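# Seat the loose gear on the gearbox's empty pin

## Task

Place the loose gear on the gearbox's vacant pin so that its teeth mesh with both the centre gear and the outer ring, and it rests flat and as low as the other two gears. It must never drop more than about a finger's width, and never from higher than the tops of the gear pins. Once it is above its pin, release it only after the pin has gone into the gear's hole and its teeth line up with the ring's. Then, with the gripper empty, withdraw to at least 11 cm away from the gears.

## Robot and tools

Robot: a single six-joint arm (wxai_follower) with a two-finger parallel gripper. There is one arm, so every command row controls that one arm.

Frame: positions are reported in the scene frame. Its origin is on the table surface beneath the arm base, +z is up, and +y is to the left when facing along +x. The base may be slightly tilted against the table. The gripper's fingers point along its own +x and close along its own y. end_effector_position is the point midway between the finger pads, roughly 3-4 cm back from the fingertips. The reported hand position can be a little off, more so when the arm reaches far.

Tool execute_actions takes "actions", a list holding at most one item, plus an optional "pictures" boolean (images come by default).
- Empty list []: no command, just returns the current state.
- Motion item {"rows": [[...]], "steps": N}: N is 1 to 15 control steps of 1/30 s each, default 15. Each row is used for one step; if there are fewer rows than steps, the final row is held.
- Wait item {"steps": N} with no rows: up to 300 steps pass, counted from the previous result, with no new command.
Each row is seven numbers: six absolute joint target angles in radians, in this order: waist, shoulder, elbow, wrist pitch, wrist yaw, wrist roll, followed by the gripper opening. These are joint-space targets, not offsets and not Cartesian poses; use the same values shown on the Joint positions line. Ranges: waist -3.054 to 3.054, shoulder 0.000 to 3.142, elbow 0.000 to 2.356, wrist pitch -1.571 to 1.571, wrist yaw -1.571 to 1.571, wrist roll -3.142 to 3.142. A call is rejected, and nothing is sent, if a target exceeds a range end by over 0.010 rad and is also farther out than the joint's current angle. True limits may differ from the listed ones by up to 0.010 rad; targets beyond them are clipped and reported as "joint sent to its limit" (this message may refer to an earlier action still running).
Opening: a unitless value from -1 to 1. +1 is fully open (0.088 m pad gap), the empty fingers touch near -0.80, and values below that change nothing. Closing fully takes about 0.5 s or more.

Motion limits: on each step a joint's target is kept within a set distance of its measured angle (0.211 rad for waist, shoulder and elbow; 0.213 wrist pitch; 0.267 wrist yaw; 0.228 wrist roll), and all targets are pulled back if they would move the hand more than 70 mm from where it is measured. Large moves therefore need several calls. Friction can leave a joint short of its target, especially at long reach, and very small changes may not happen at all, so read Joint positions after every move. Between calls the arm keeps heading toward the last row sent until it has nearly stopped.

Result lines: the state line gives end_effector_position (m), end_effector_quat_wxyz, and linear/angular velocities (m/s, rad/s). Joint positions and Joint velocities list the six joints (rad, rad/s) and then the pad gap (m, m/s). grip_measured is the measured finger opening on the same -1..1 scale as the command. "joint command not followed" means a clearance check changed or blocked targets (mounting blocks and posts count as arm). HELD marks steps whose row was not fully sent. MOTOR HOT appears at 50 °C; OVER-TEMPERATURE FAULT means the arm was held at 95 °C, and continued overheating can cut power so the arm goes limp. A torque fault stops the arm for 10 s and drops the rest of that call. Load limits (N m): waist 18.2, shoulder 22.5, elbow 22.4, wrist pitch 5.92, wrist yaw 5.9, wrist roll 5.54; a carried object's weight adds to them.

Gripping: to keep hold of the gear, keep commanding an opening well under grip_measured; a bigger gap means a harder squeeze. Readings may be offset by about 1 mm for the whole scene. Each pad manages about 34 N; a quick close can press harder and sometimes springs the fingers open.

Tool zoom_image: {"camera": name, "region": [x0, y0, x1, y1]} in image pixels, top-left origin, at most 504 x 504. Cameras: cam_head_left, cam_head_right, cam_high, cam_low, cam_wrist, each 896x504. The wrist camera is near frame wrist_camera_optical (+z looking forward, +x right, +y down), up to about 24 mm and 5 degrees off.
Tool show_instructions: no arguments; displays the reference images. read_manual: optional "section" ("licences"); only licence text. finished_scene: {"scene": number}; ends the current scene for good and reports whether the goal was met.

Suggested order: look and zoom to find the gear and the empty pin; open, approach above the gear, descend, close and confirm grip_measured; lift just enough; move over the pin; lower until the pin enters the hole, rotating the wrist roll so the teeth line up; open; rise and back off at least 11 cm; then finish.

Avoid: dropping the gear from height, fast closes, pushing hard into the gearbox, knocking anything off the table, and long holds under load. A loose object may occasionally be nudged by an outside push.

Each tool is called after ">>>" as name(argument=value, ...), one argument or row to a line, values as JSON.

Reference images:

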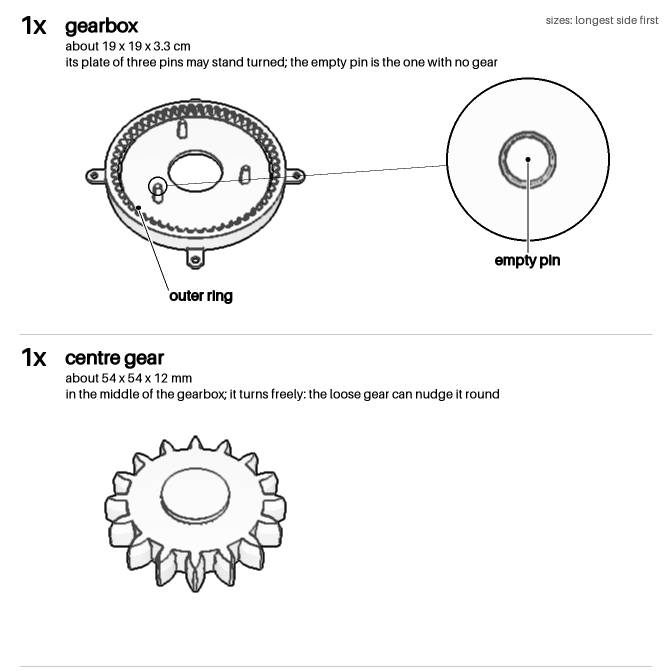

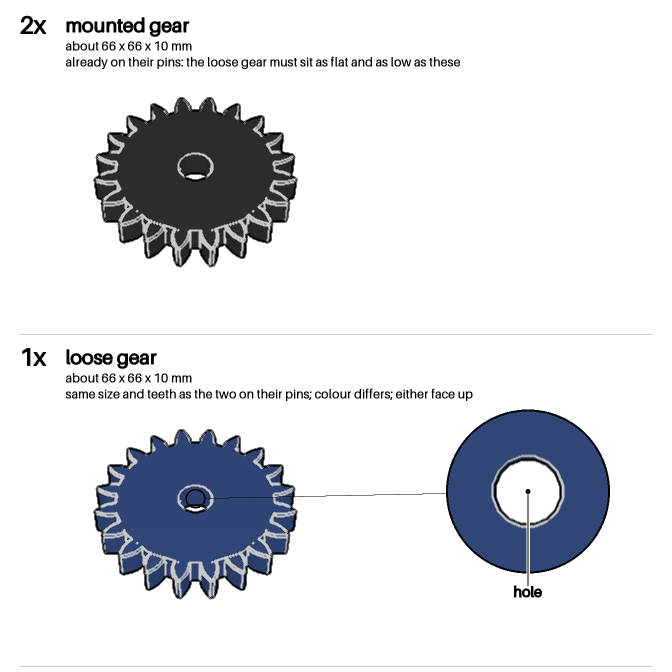

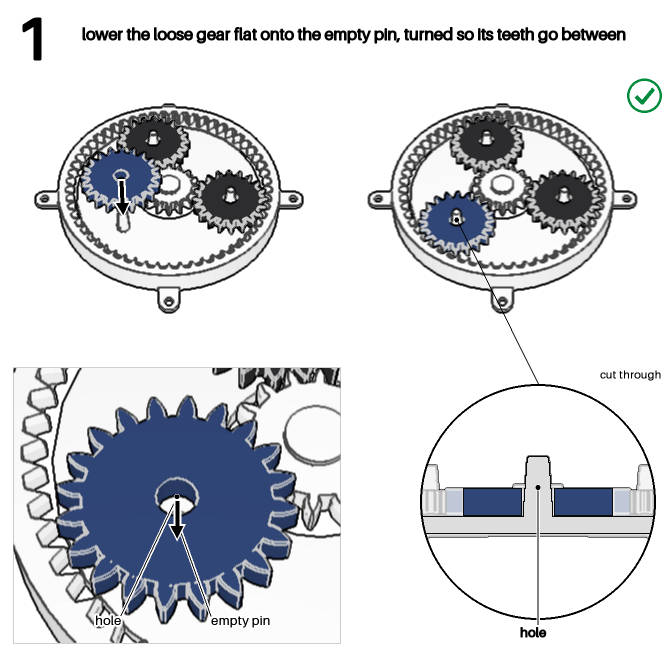

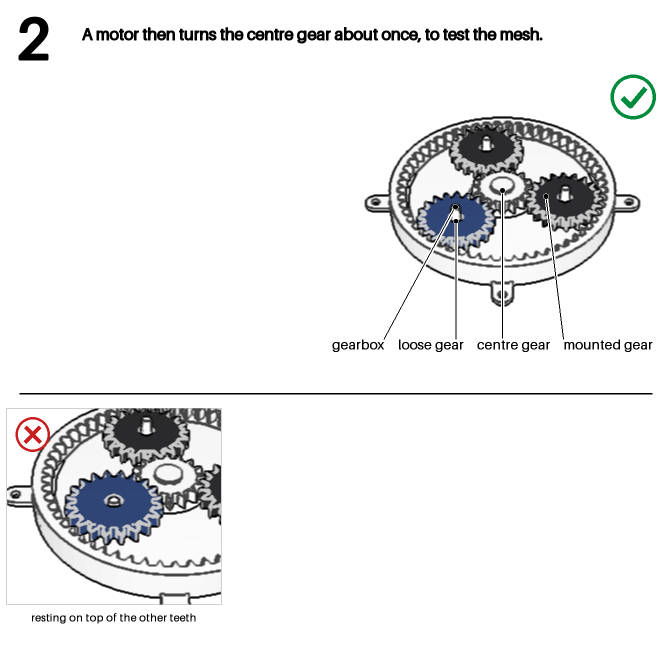

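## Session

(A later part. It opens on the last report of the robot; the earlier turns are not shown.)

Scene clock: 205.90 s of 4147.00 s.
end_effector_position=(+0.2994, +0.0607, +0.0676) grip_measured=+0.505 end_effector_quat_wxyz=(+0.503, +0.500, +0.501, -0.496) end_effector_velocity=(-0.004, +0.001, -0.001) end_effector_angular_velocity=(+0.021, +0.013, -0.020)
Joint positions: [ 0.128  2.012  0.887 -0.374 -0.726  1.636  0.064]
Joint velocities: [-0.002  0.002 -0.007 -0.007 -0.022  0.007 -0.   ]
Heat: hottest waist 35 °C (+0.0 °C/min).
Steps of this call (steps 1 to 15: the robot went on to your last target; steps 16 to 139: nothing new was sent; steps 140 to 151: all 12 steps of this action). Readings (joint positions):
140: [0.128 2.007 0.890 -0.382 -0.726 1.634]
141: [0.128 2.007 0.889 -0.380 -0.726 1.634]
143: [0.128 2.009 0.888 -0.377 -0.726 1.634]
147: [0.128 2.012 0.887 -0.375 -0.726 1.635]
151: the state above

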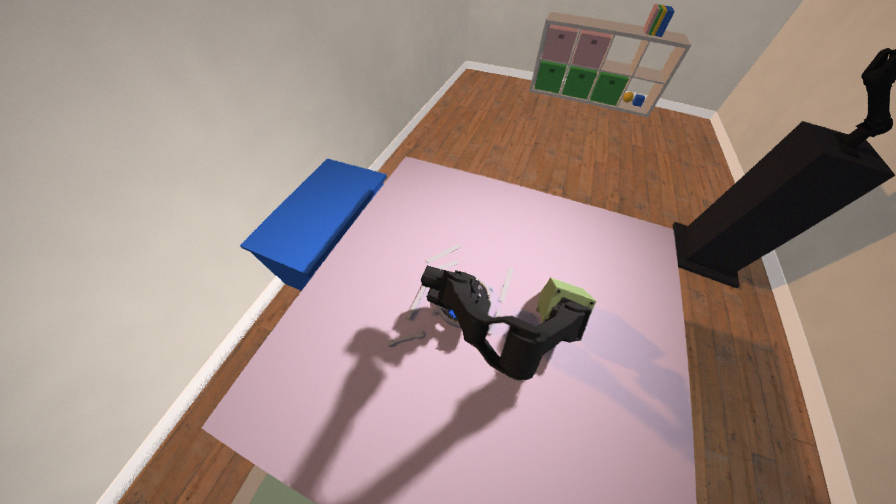

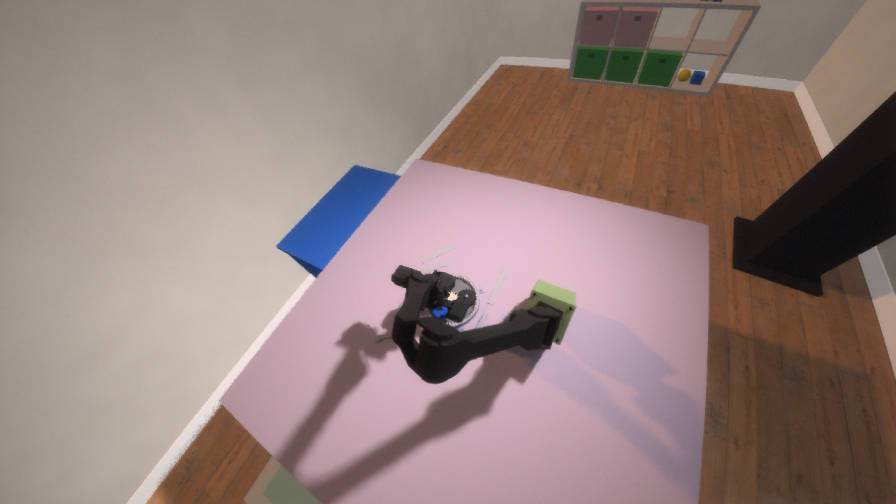

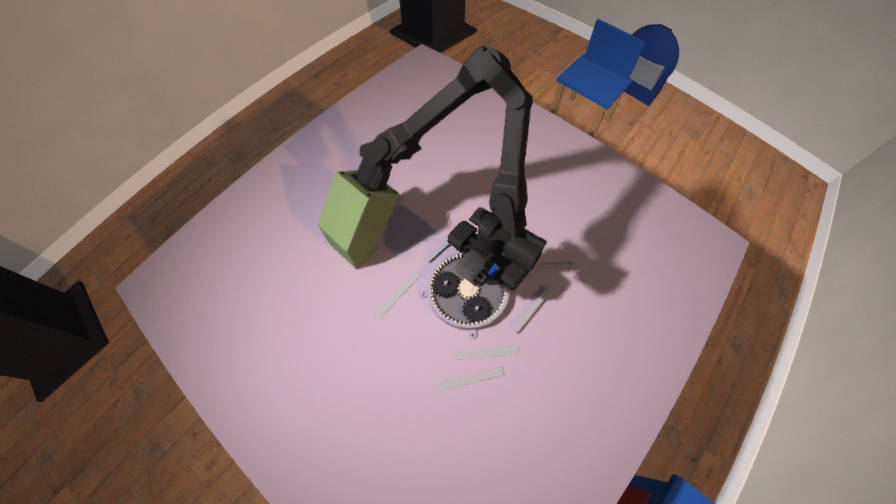

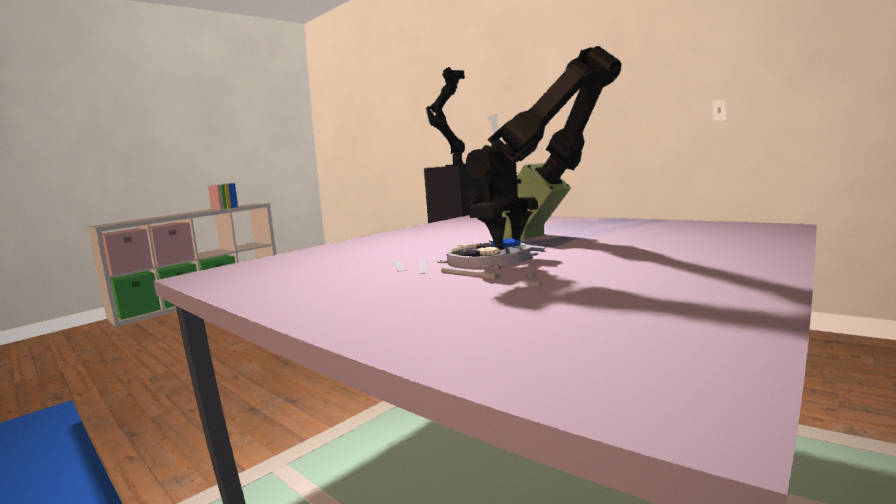

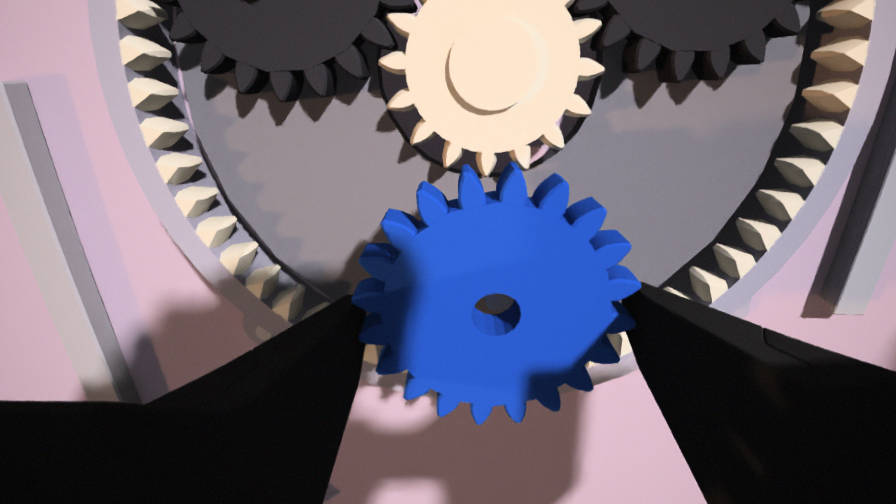

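>>> execute_actions(
  actions=[
    {"rows":[[0.147,2.034,0.873,-0.347,-0.727,1.652,0.25]],"steps":15},
  ],
)

>>> zoom_image(
  camera="cam_wrist",
  region=[400,140,600,370],
)

Scene clock: 210.70 s of 4147.00 s.
end_effector_position=(+0.3012, +0.0604, +0.0657) grip_measured=+0.504 end_effector_quat_wxyz=(+0.506, +0.502, +0.499, -0.493) end_effector_velocity=(+0.005, +0.000, -0.000) end_effector_angular_velocity=(+0.009, -0.025, -0.003)
Joint positions: [ 0.132  2.015  0.882 -0.35  -0.725  1.648  0.064]
Joint velocities: [-0.002  0.002 -0.002  0.037 -0.007  0.022 -0.001]
Heat: hottest waist 35 °C (+0.0 °C/min).
Steps of this call (steps 1 to 15: the robot went on to your last target; steps 16 to 129: nothing new was sent; steps 130 to 144: all 15 steps of this action). Readings (joint positions):
130: [0.129 2.014 0.886 -0.370 -0.726 1.638]
131: [0.131 2.015 0.885 -0.365 -0.726 1.640]
133: [0.132 2.015 0.884 -0.360 -0.725 1.643]
137: [0.132 2.015 0.882 -0.353 -0.725 1.646]
144: the state above

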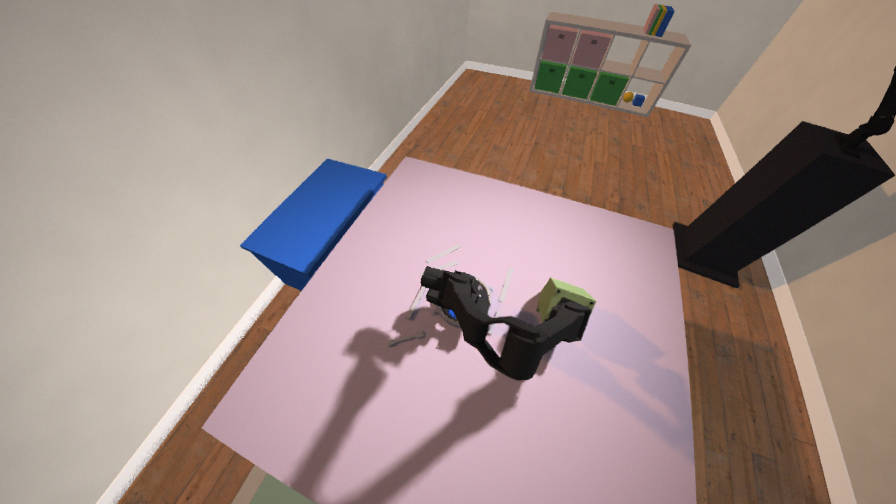

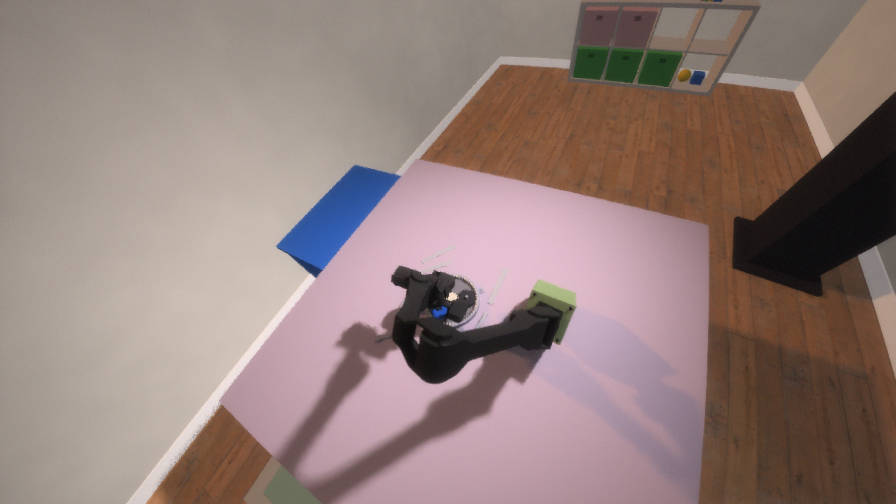

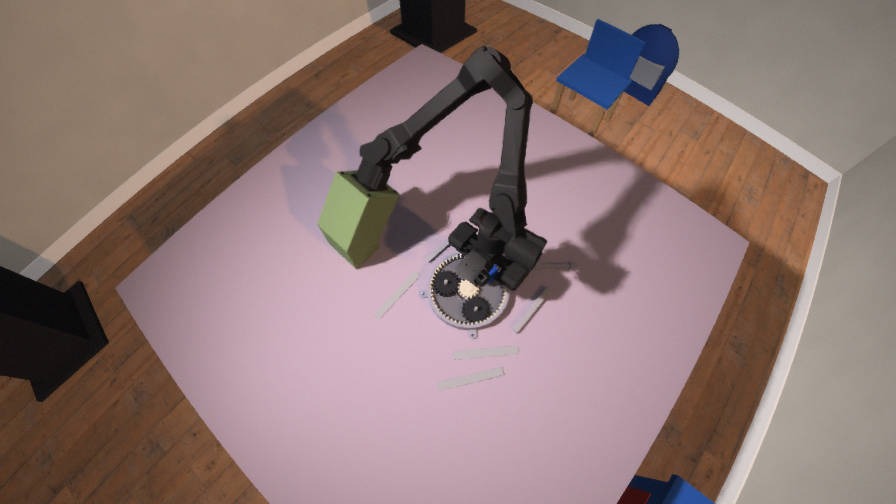

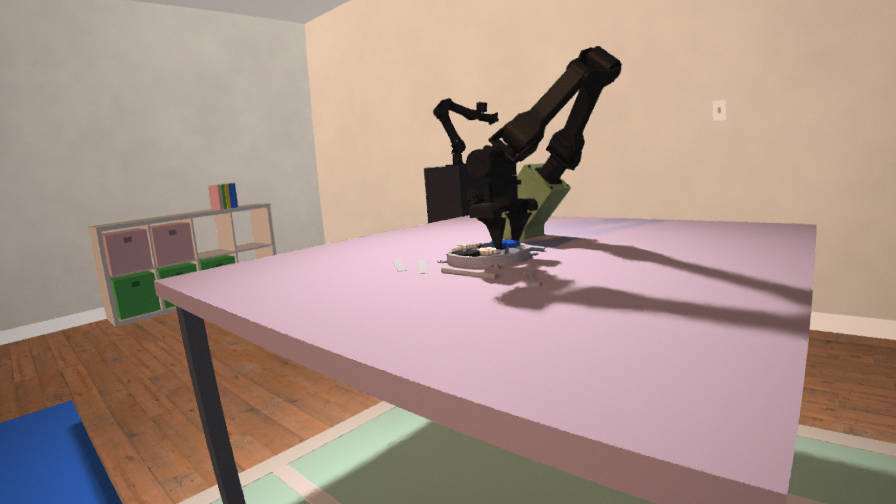

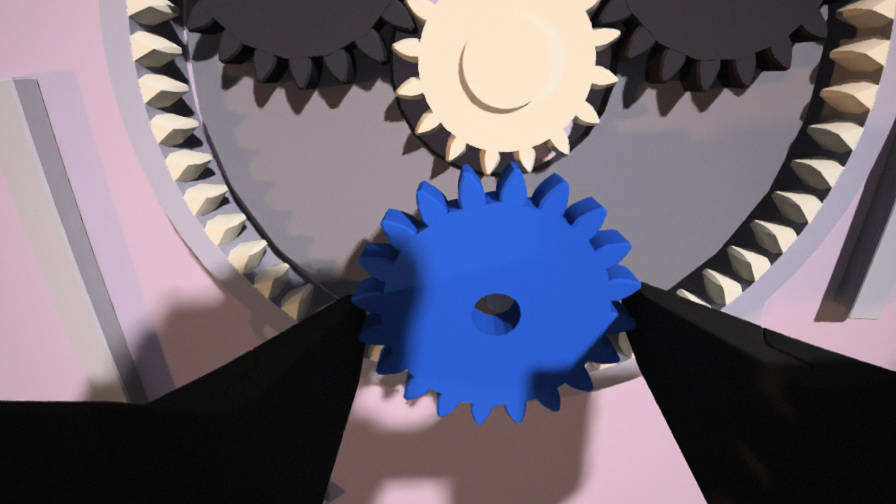

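Region (400, 140, 600, 370) of cam_wrist's 896x504 image, scaled by 2.191, with more detail than that image has; it fills the left 438 columns of this view, and the rest is white.

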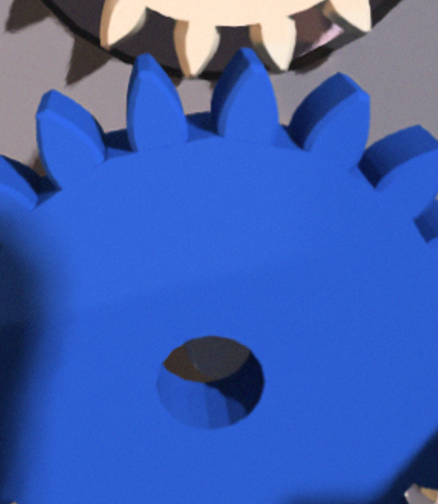

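>>> execute_actions(
  actions=[
    {"rows":[[0.135,2.0,0.882,-0.35,-0.727,1.645,0.25],[0.135,2.0,0.882,-0.35,-0.727,1.645,0.25],[0.135,2.0,0.882,-0.35,-0.727,1.645,0.25],[0.135,2.005,0.882,-0.366,-0.727,1.645,0.25]],"steps":12},
  ],
)

>>> zoom_image(
  camera="cam_wrist",
  region=[400,140,600,370],
)

Scene clock: 215.60 s of 4147.00 s.
end_effector_position=(+0.2983, +0.0612, +0.0653) grip_measured=+0.504 end_effector_quat_wxyz=(+0.501, +0.502, +0.500, -0.498) end_effector_velocity=(-0.010, +0.007, -0.006) end_effector_angular_velocity=(+0.021, +0.040, -0.012)
Joint positions: [ 0.134  2.015  0.882 -0.364 -0.728  1.649  0.064]
Joint velocities: [ 0.022  0.002 -0.007 -0.022 -0.022  0.007  0.   ]
Heat: hottest waist 35 °C (+0.0 °C/min).
Steps of this call (steps 1 to 15: the robot went on to your last target; steps 16 to 135: nothing new was sent; steps 136 to 147: all 12 steps of this action). Readings (joint positions):
136: [0.132 2.016 0.882 -0.347 -0.725 1.649]
137: [0.132 2.016 0.882 -0.347 -0.725 1.649]
139: [0.132 2.015 0.882 -0.349 -0.725 1.649]
143: [0.132 2.015 0.882 -0.357 -0.726 1.649]
147: the state above

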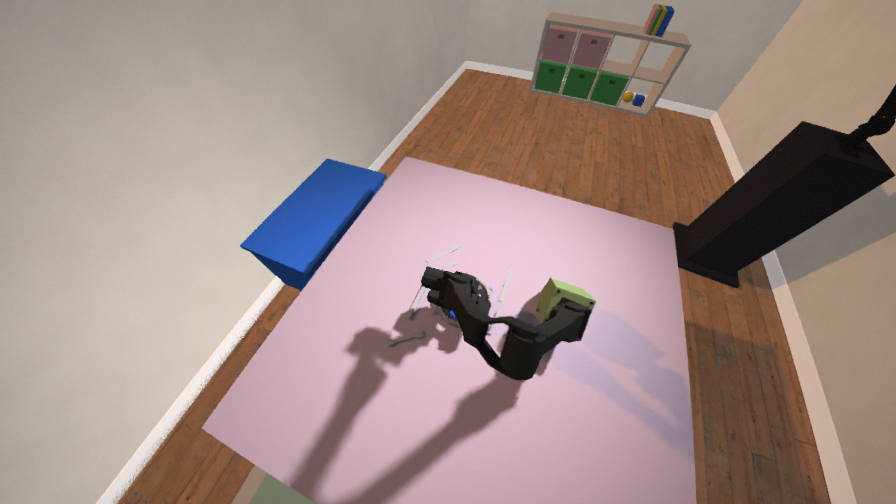

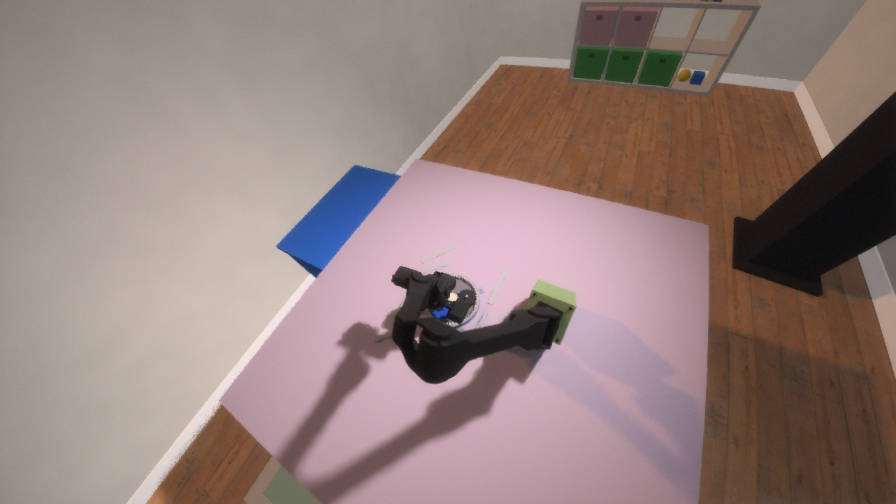

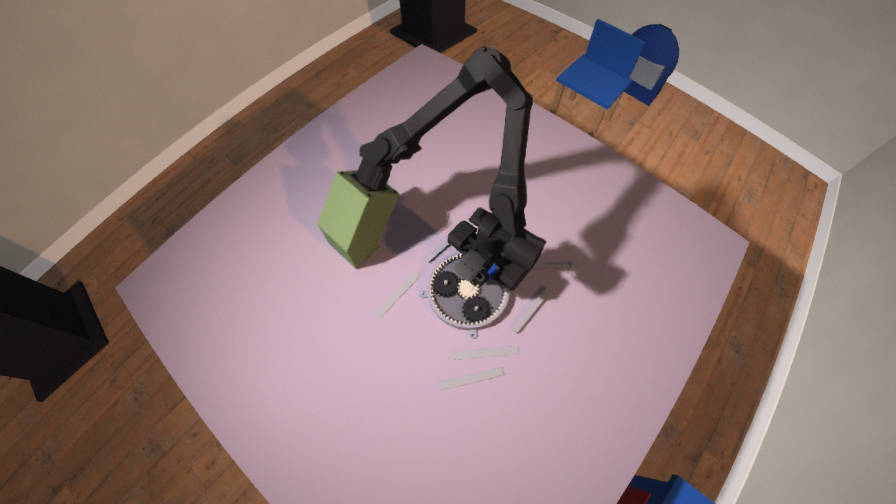

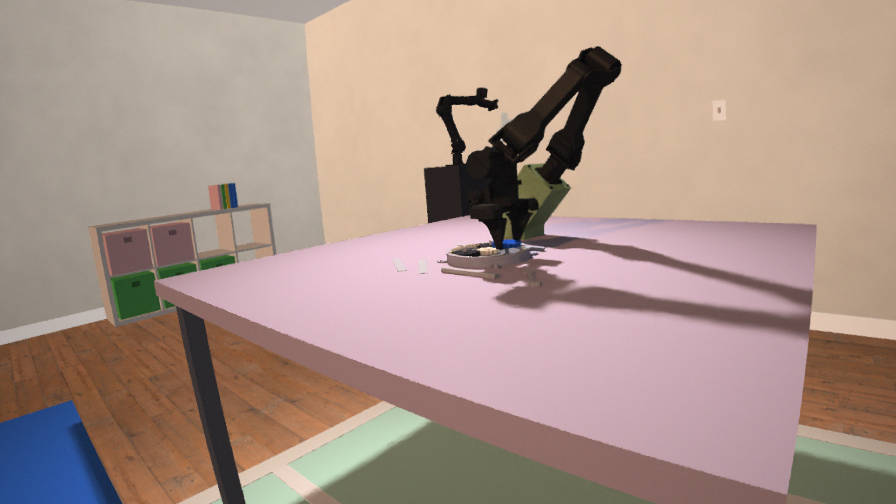

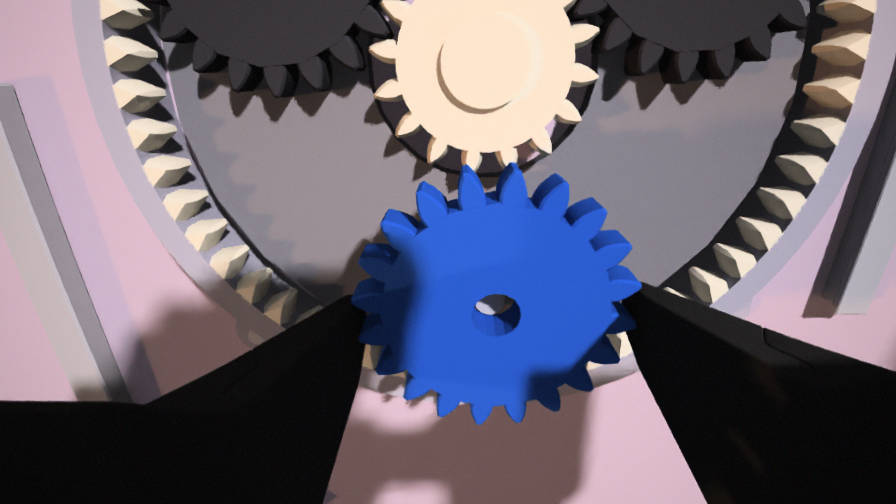

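Region (400, 140, 600, 370) of cam_wrist's 896x504 image, scaled by 2.191, with more detail than that image has; it fills the left 438 columns of this view, and the rest is white.

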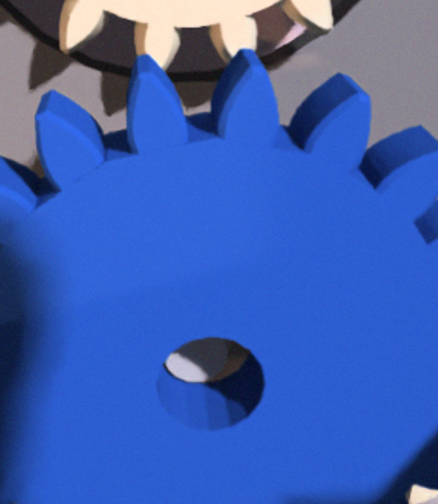

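>>> execute_actions(
  actions=[
    {"rows":[[0.15,2.035,0.882,-0.362,-0.727,1.65,0.25]],"steps":15},
  ],
)

>>> zoom_image(
  camera="cam_wrist",
  region=[400,140,600,370],
)

Scene clock: 218.07 s of 4147.00 s.
end_effector_position=(+0.2962, +0.0624, +0.0607) grip_measured=+0.505 end_effector_quat_wxyz=(+0.500, +0.496, +0.504, -0.499) end_effector_velocity=(-0.006, +0.001, -0.001) end_effector_angular_velocity=(+0.006, +0.022, -0.009)
Joint positions: [ 0.148  2.023  0.882 -0.359 -0.725  1.649  0.064]
Joint velocities: [ 0.002  0.002 -0.002 -0.022 -0.007 -0.007  0.   ]
Heat: hottest waist 35 °C (+0.0 °C/min).
Steps of this call (steps 1 to 15: the robot went on to your last target; steps 16 to 59: nothing new was sent; steps 60 to 74: all 15 steps of this action). Readings (joint positions):
60: [0.135 2.015 0.882 -0.365 -0.728 1.649]
61: [0.138 2.015 0.882 -0.365 -0.728 1.649]
63: [0.143 2.016 0.882 -0.363 -0.726 1.649]
67: [0.146 2.020 0.882 -0.359 -0.725 1.649]
74: the state above

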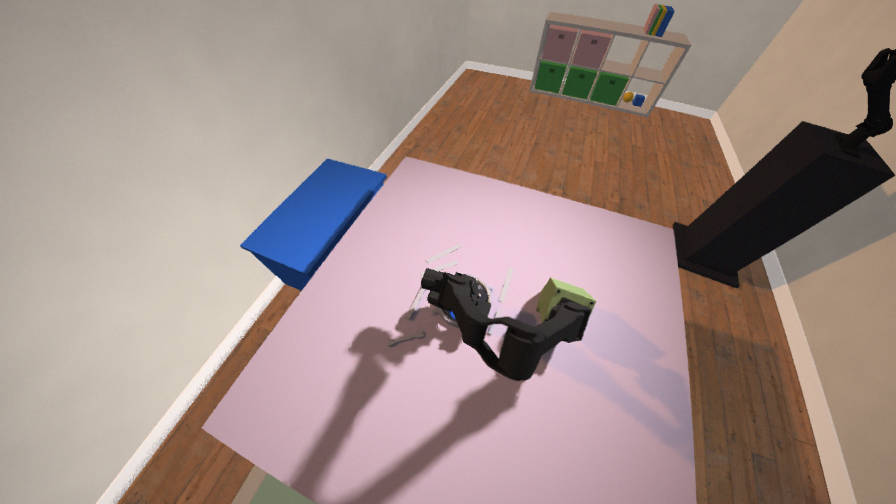

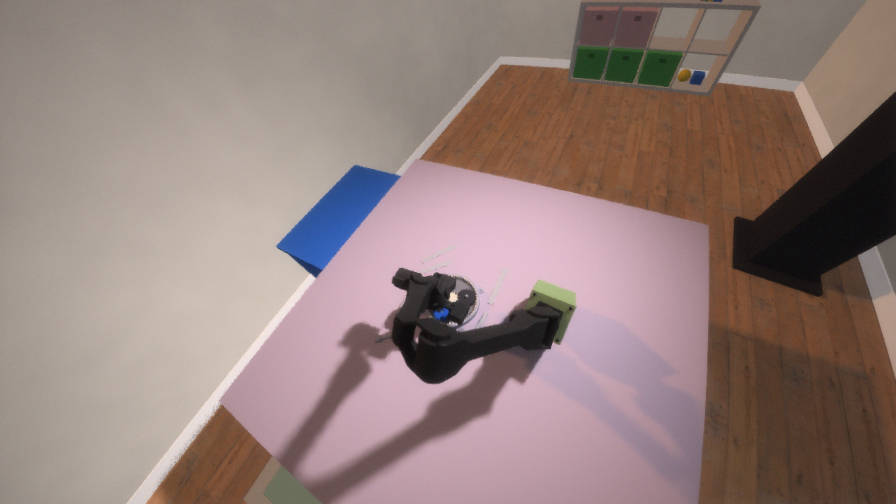

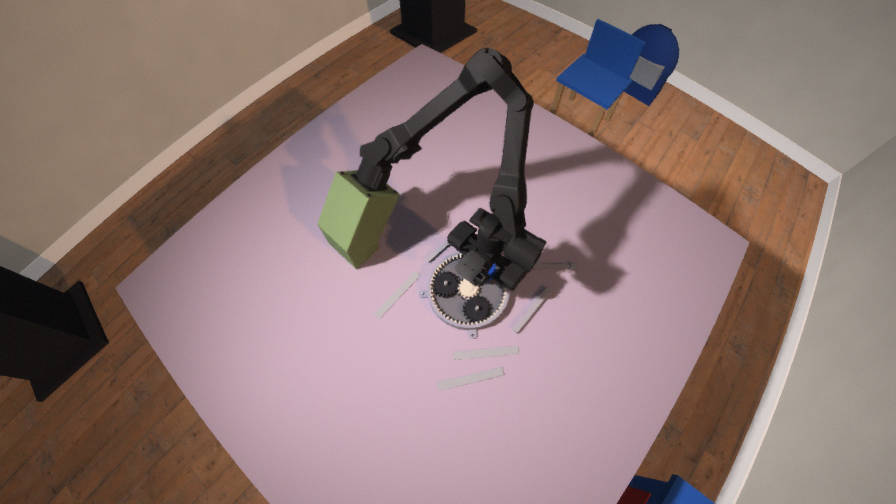

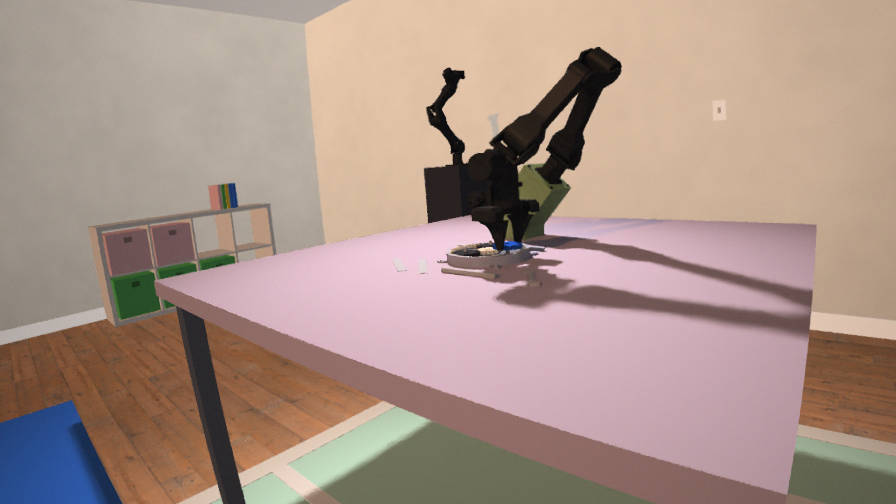

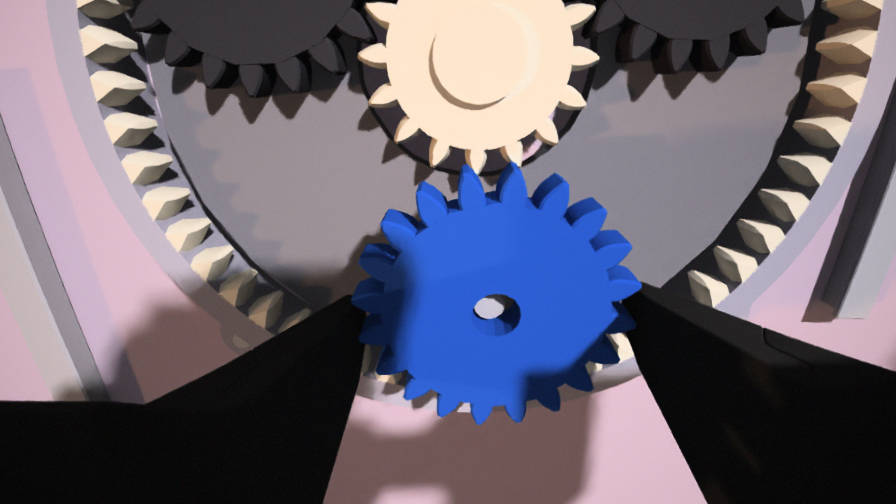

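Region (400, 140, 600, 370) of cam_wrist's 896x504 image, scaled by 2.191, with more detail than that image has; it fills the left 438 columns of this view, and the rest is white.

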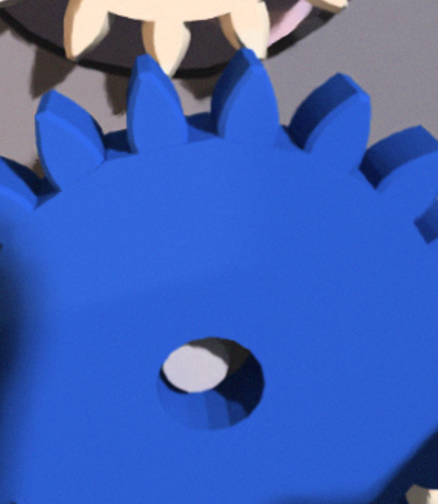

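>>> execute_actions(
  actions=[
    {"rows":[[0.158,2.046,0.882,-0.345,-0.727,1.66,0.25],[0.158,2.046,0.882,-0.345,-0.727,1.66,0.25],[0.158,2.046,0.882,-0.345,-0.727,1.66,0.25],[0.158,2.046,0.882,-0.345,-0.727,1.66,0.25],[0.166,2.056,0.88,-0.325,-0.727,1.67,0.25]],"steps":15},
  ],
)

>>> zoom_image(
  camera="cam_low",
  region=[430,210,570,280],
)

Scene clock: 222.00 s of 4147.00 s.
end_effector_position=(+0.2966, +0.0624, +0.0529) grip_measured=+0.504 end_effector_quat_wxyz=(+0.500, +0.495, +0.506, -0.499) end_effector_velocity=(-0.004, +0.002, -0.002) end_effector_angular_velocity=(+0.006, +0.015, +0.005)
Joint positions: [ 0.165  2.045  0.882 -0.328 -0.725  1.665  0.064]
Joint velocities: [ 0.007  0.002 -0.002 -0.007 -0.007 -0.007 -0.   ]
Heat: hottest waist 35 °C (+0.0 °C/min).
Steps of this call (steps 1 to 15: the robot went on to your last target; steps 16 to 103: nothing new was sent; steps 104 to 118: all 15 steps of this action). Readings (joint positions):
104: [0.150 2.026 0.882 -0.360 -0.726 1.649]
105: [0.151 2.028 0.882 -0.357 -0.726 1.650]
107: [0.154 2.031 0.882 -0.352 -0.726 1.652]
111: [0.162 2.041 0.882 -0.336 -0.726 1.661]
118: the state above

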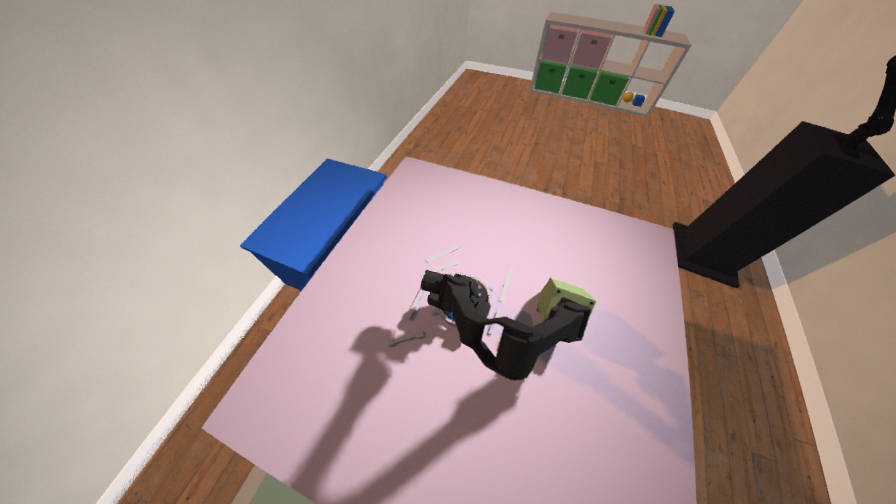

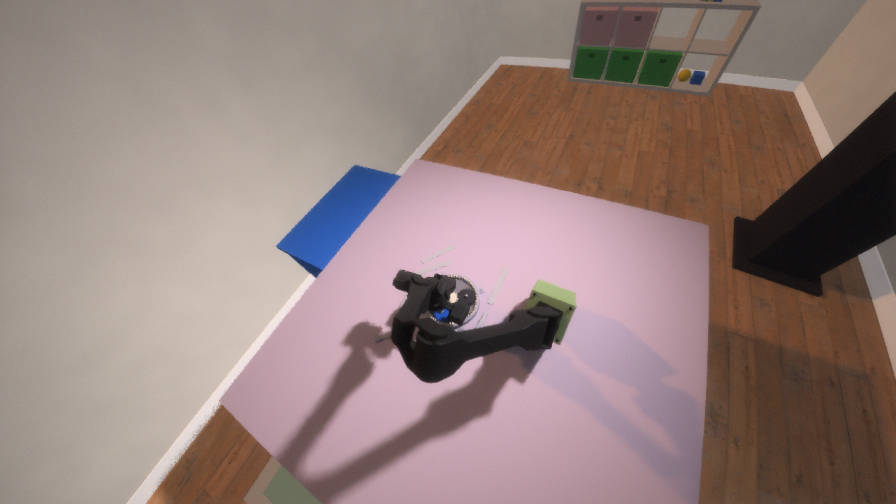

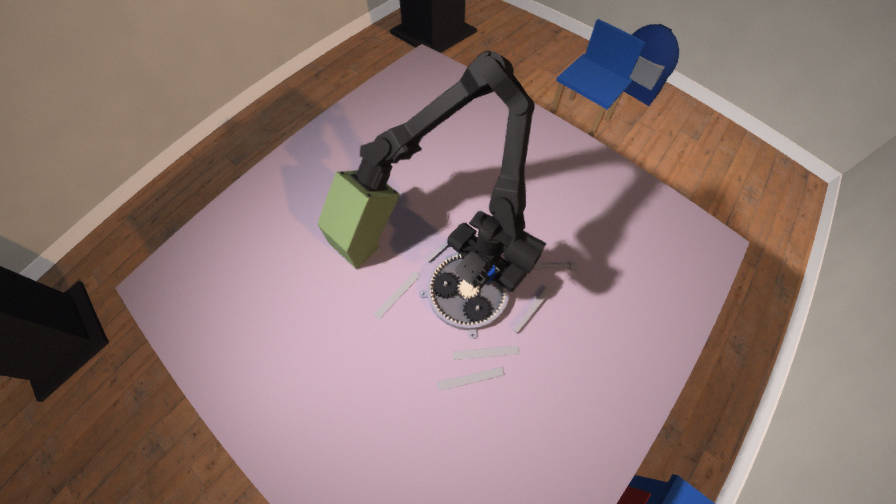

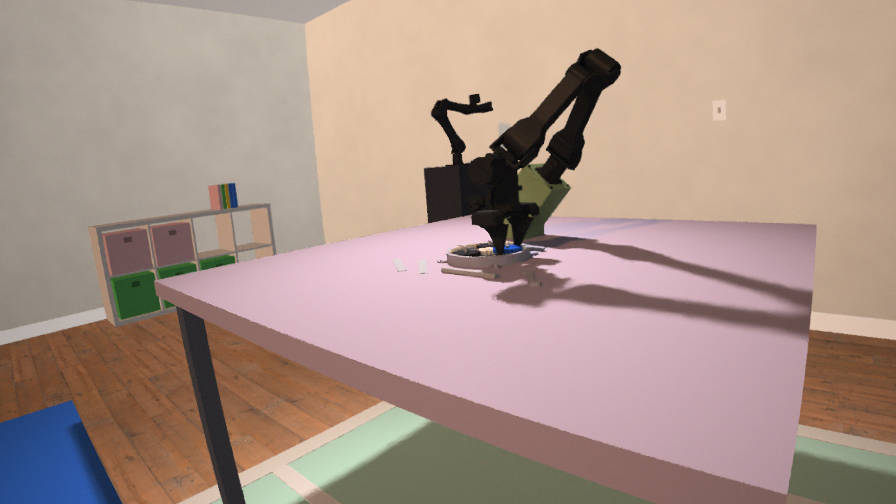

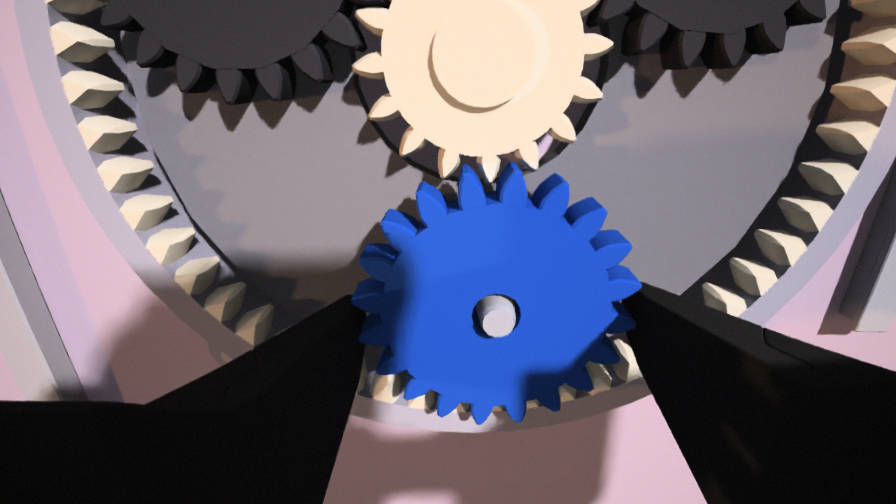

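Region (430, 210, 570, 280) of cam_low's 896x504 image, scaled by 3.600, with more detail than that image has.

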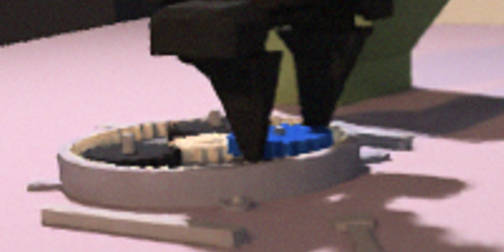

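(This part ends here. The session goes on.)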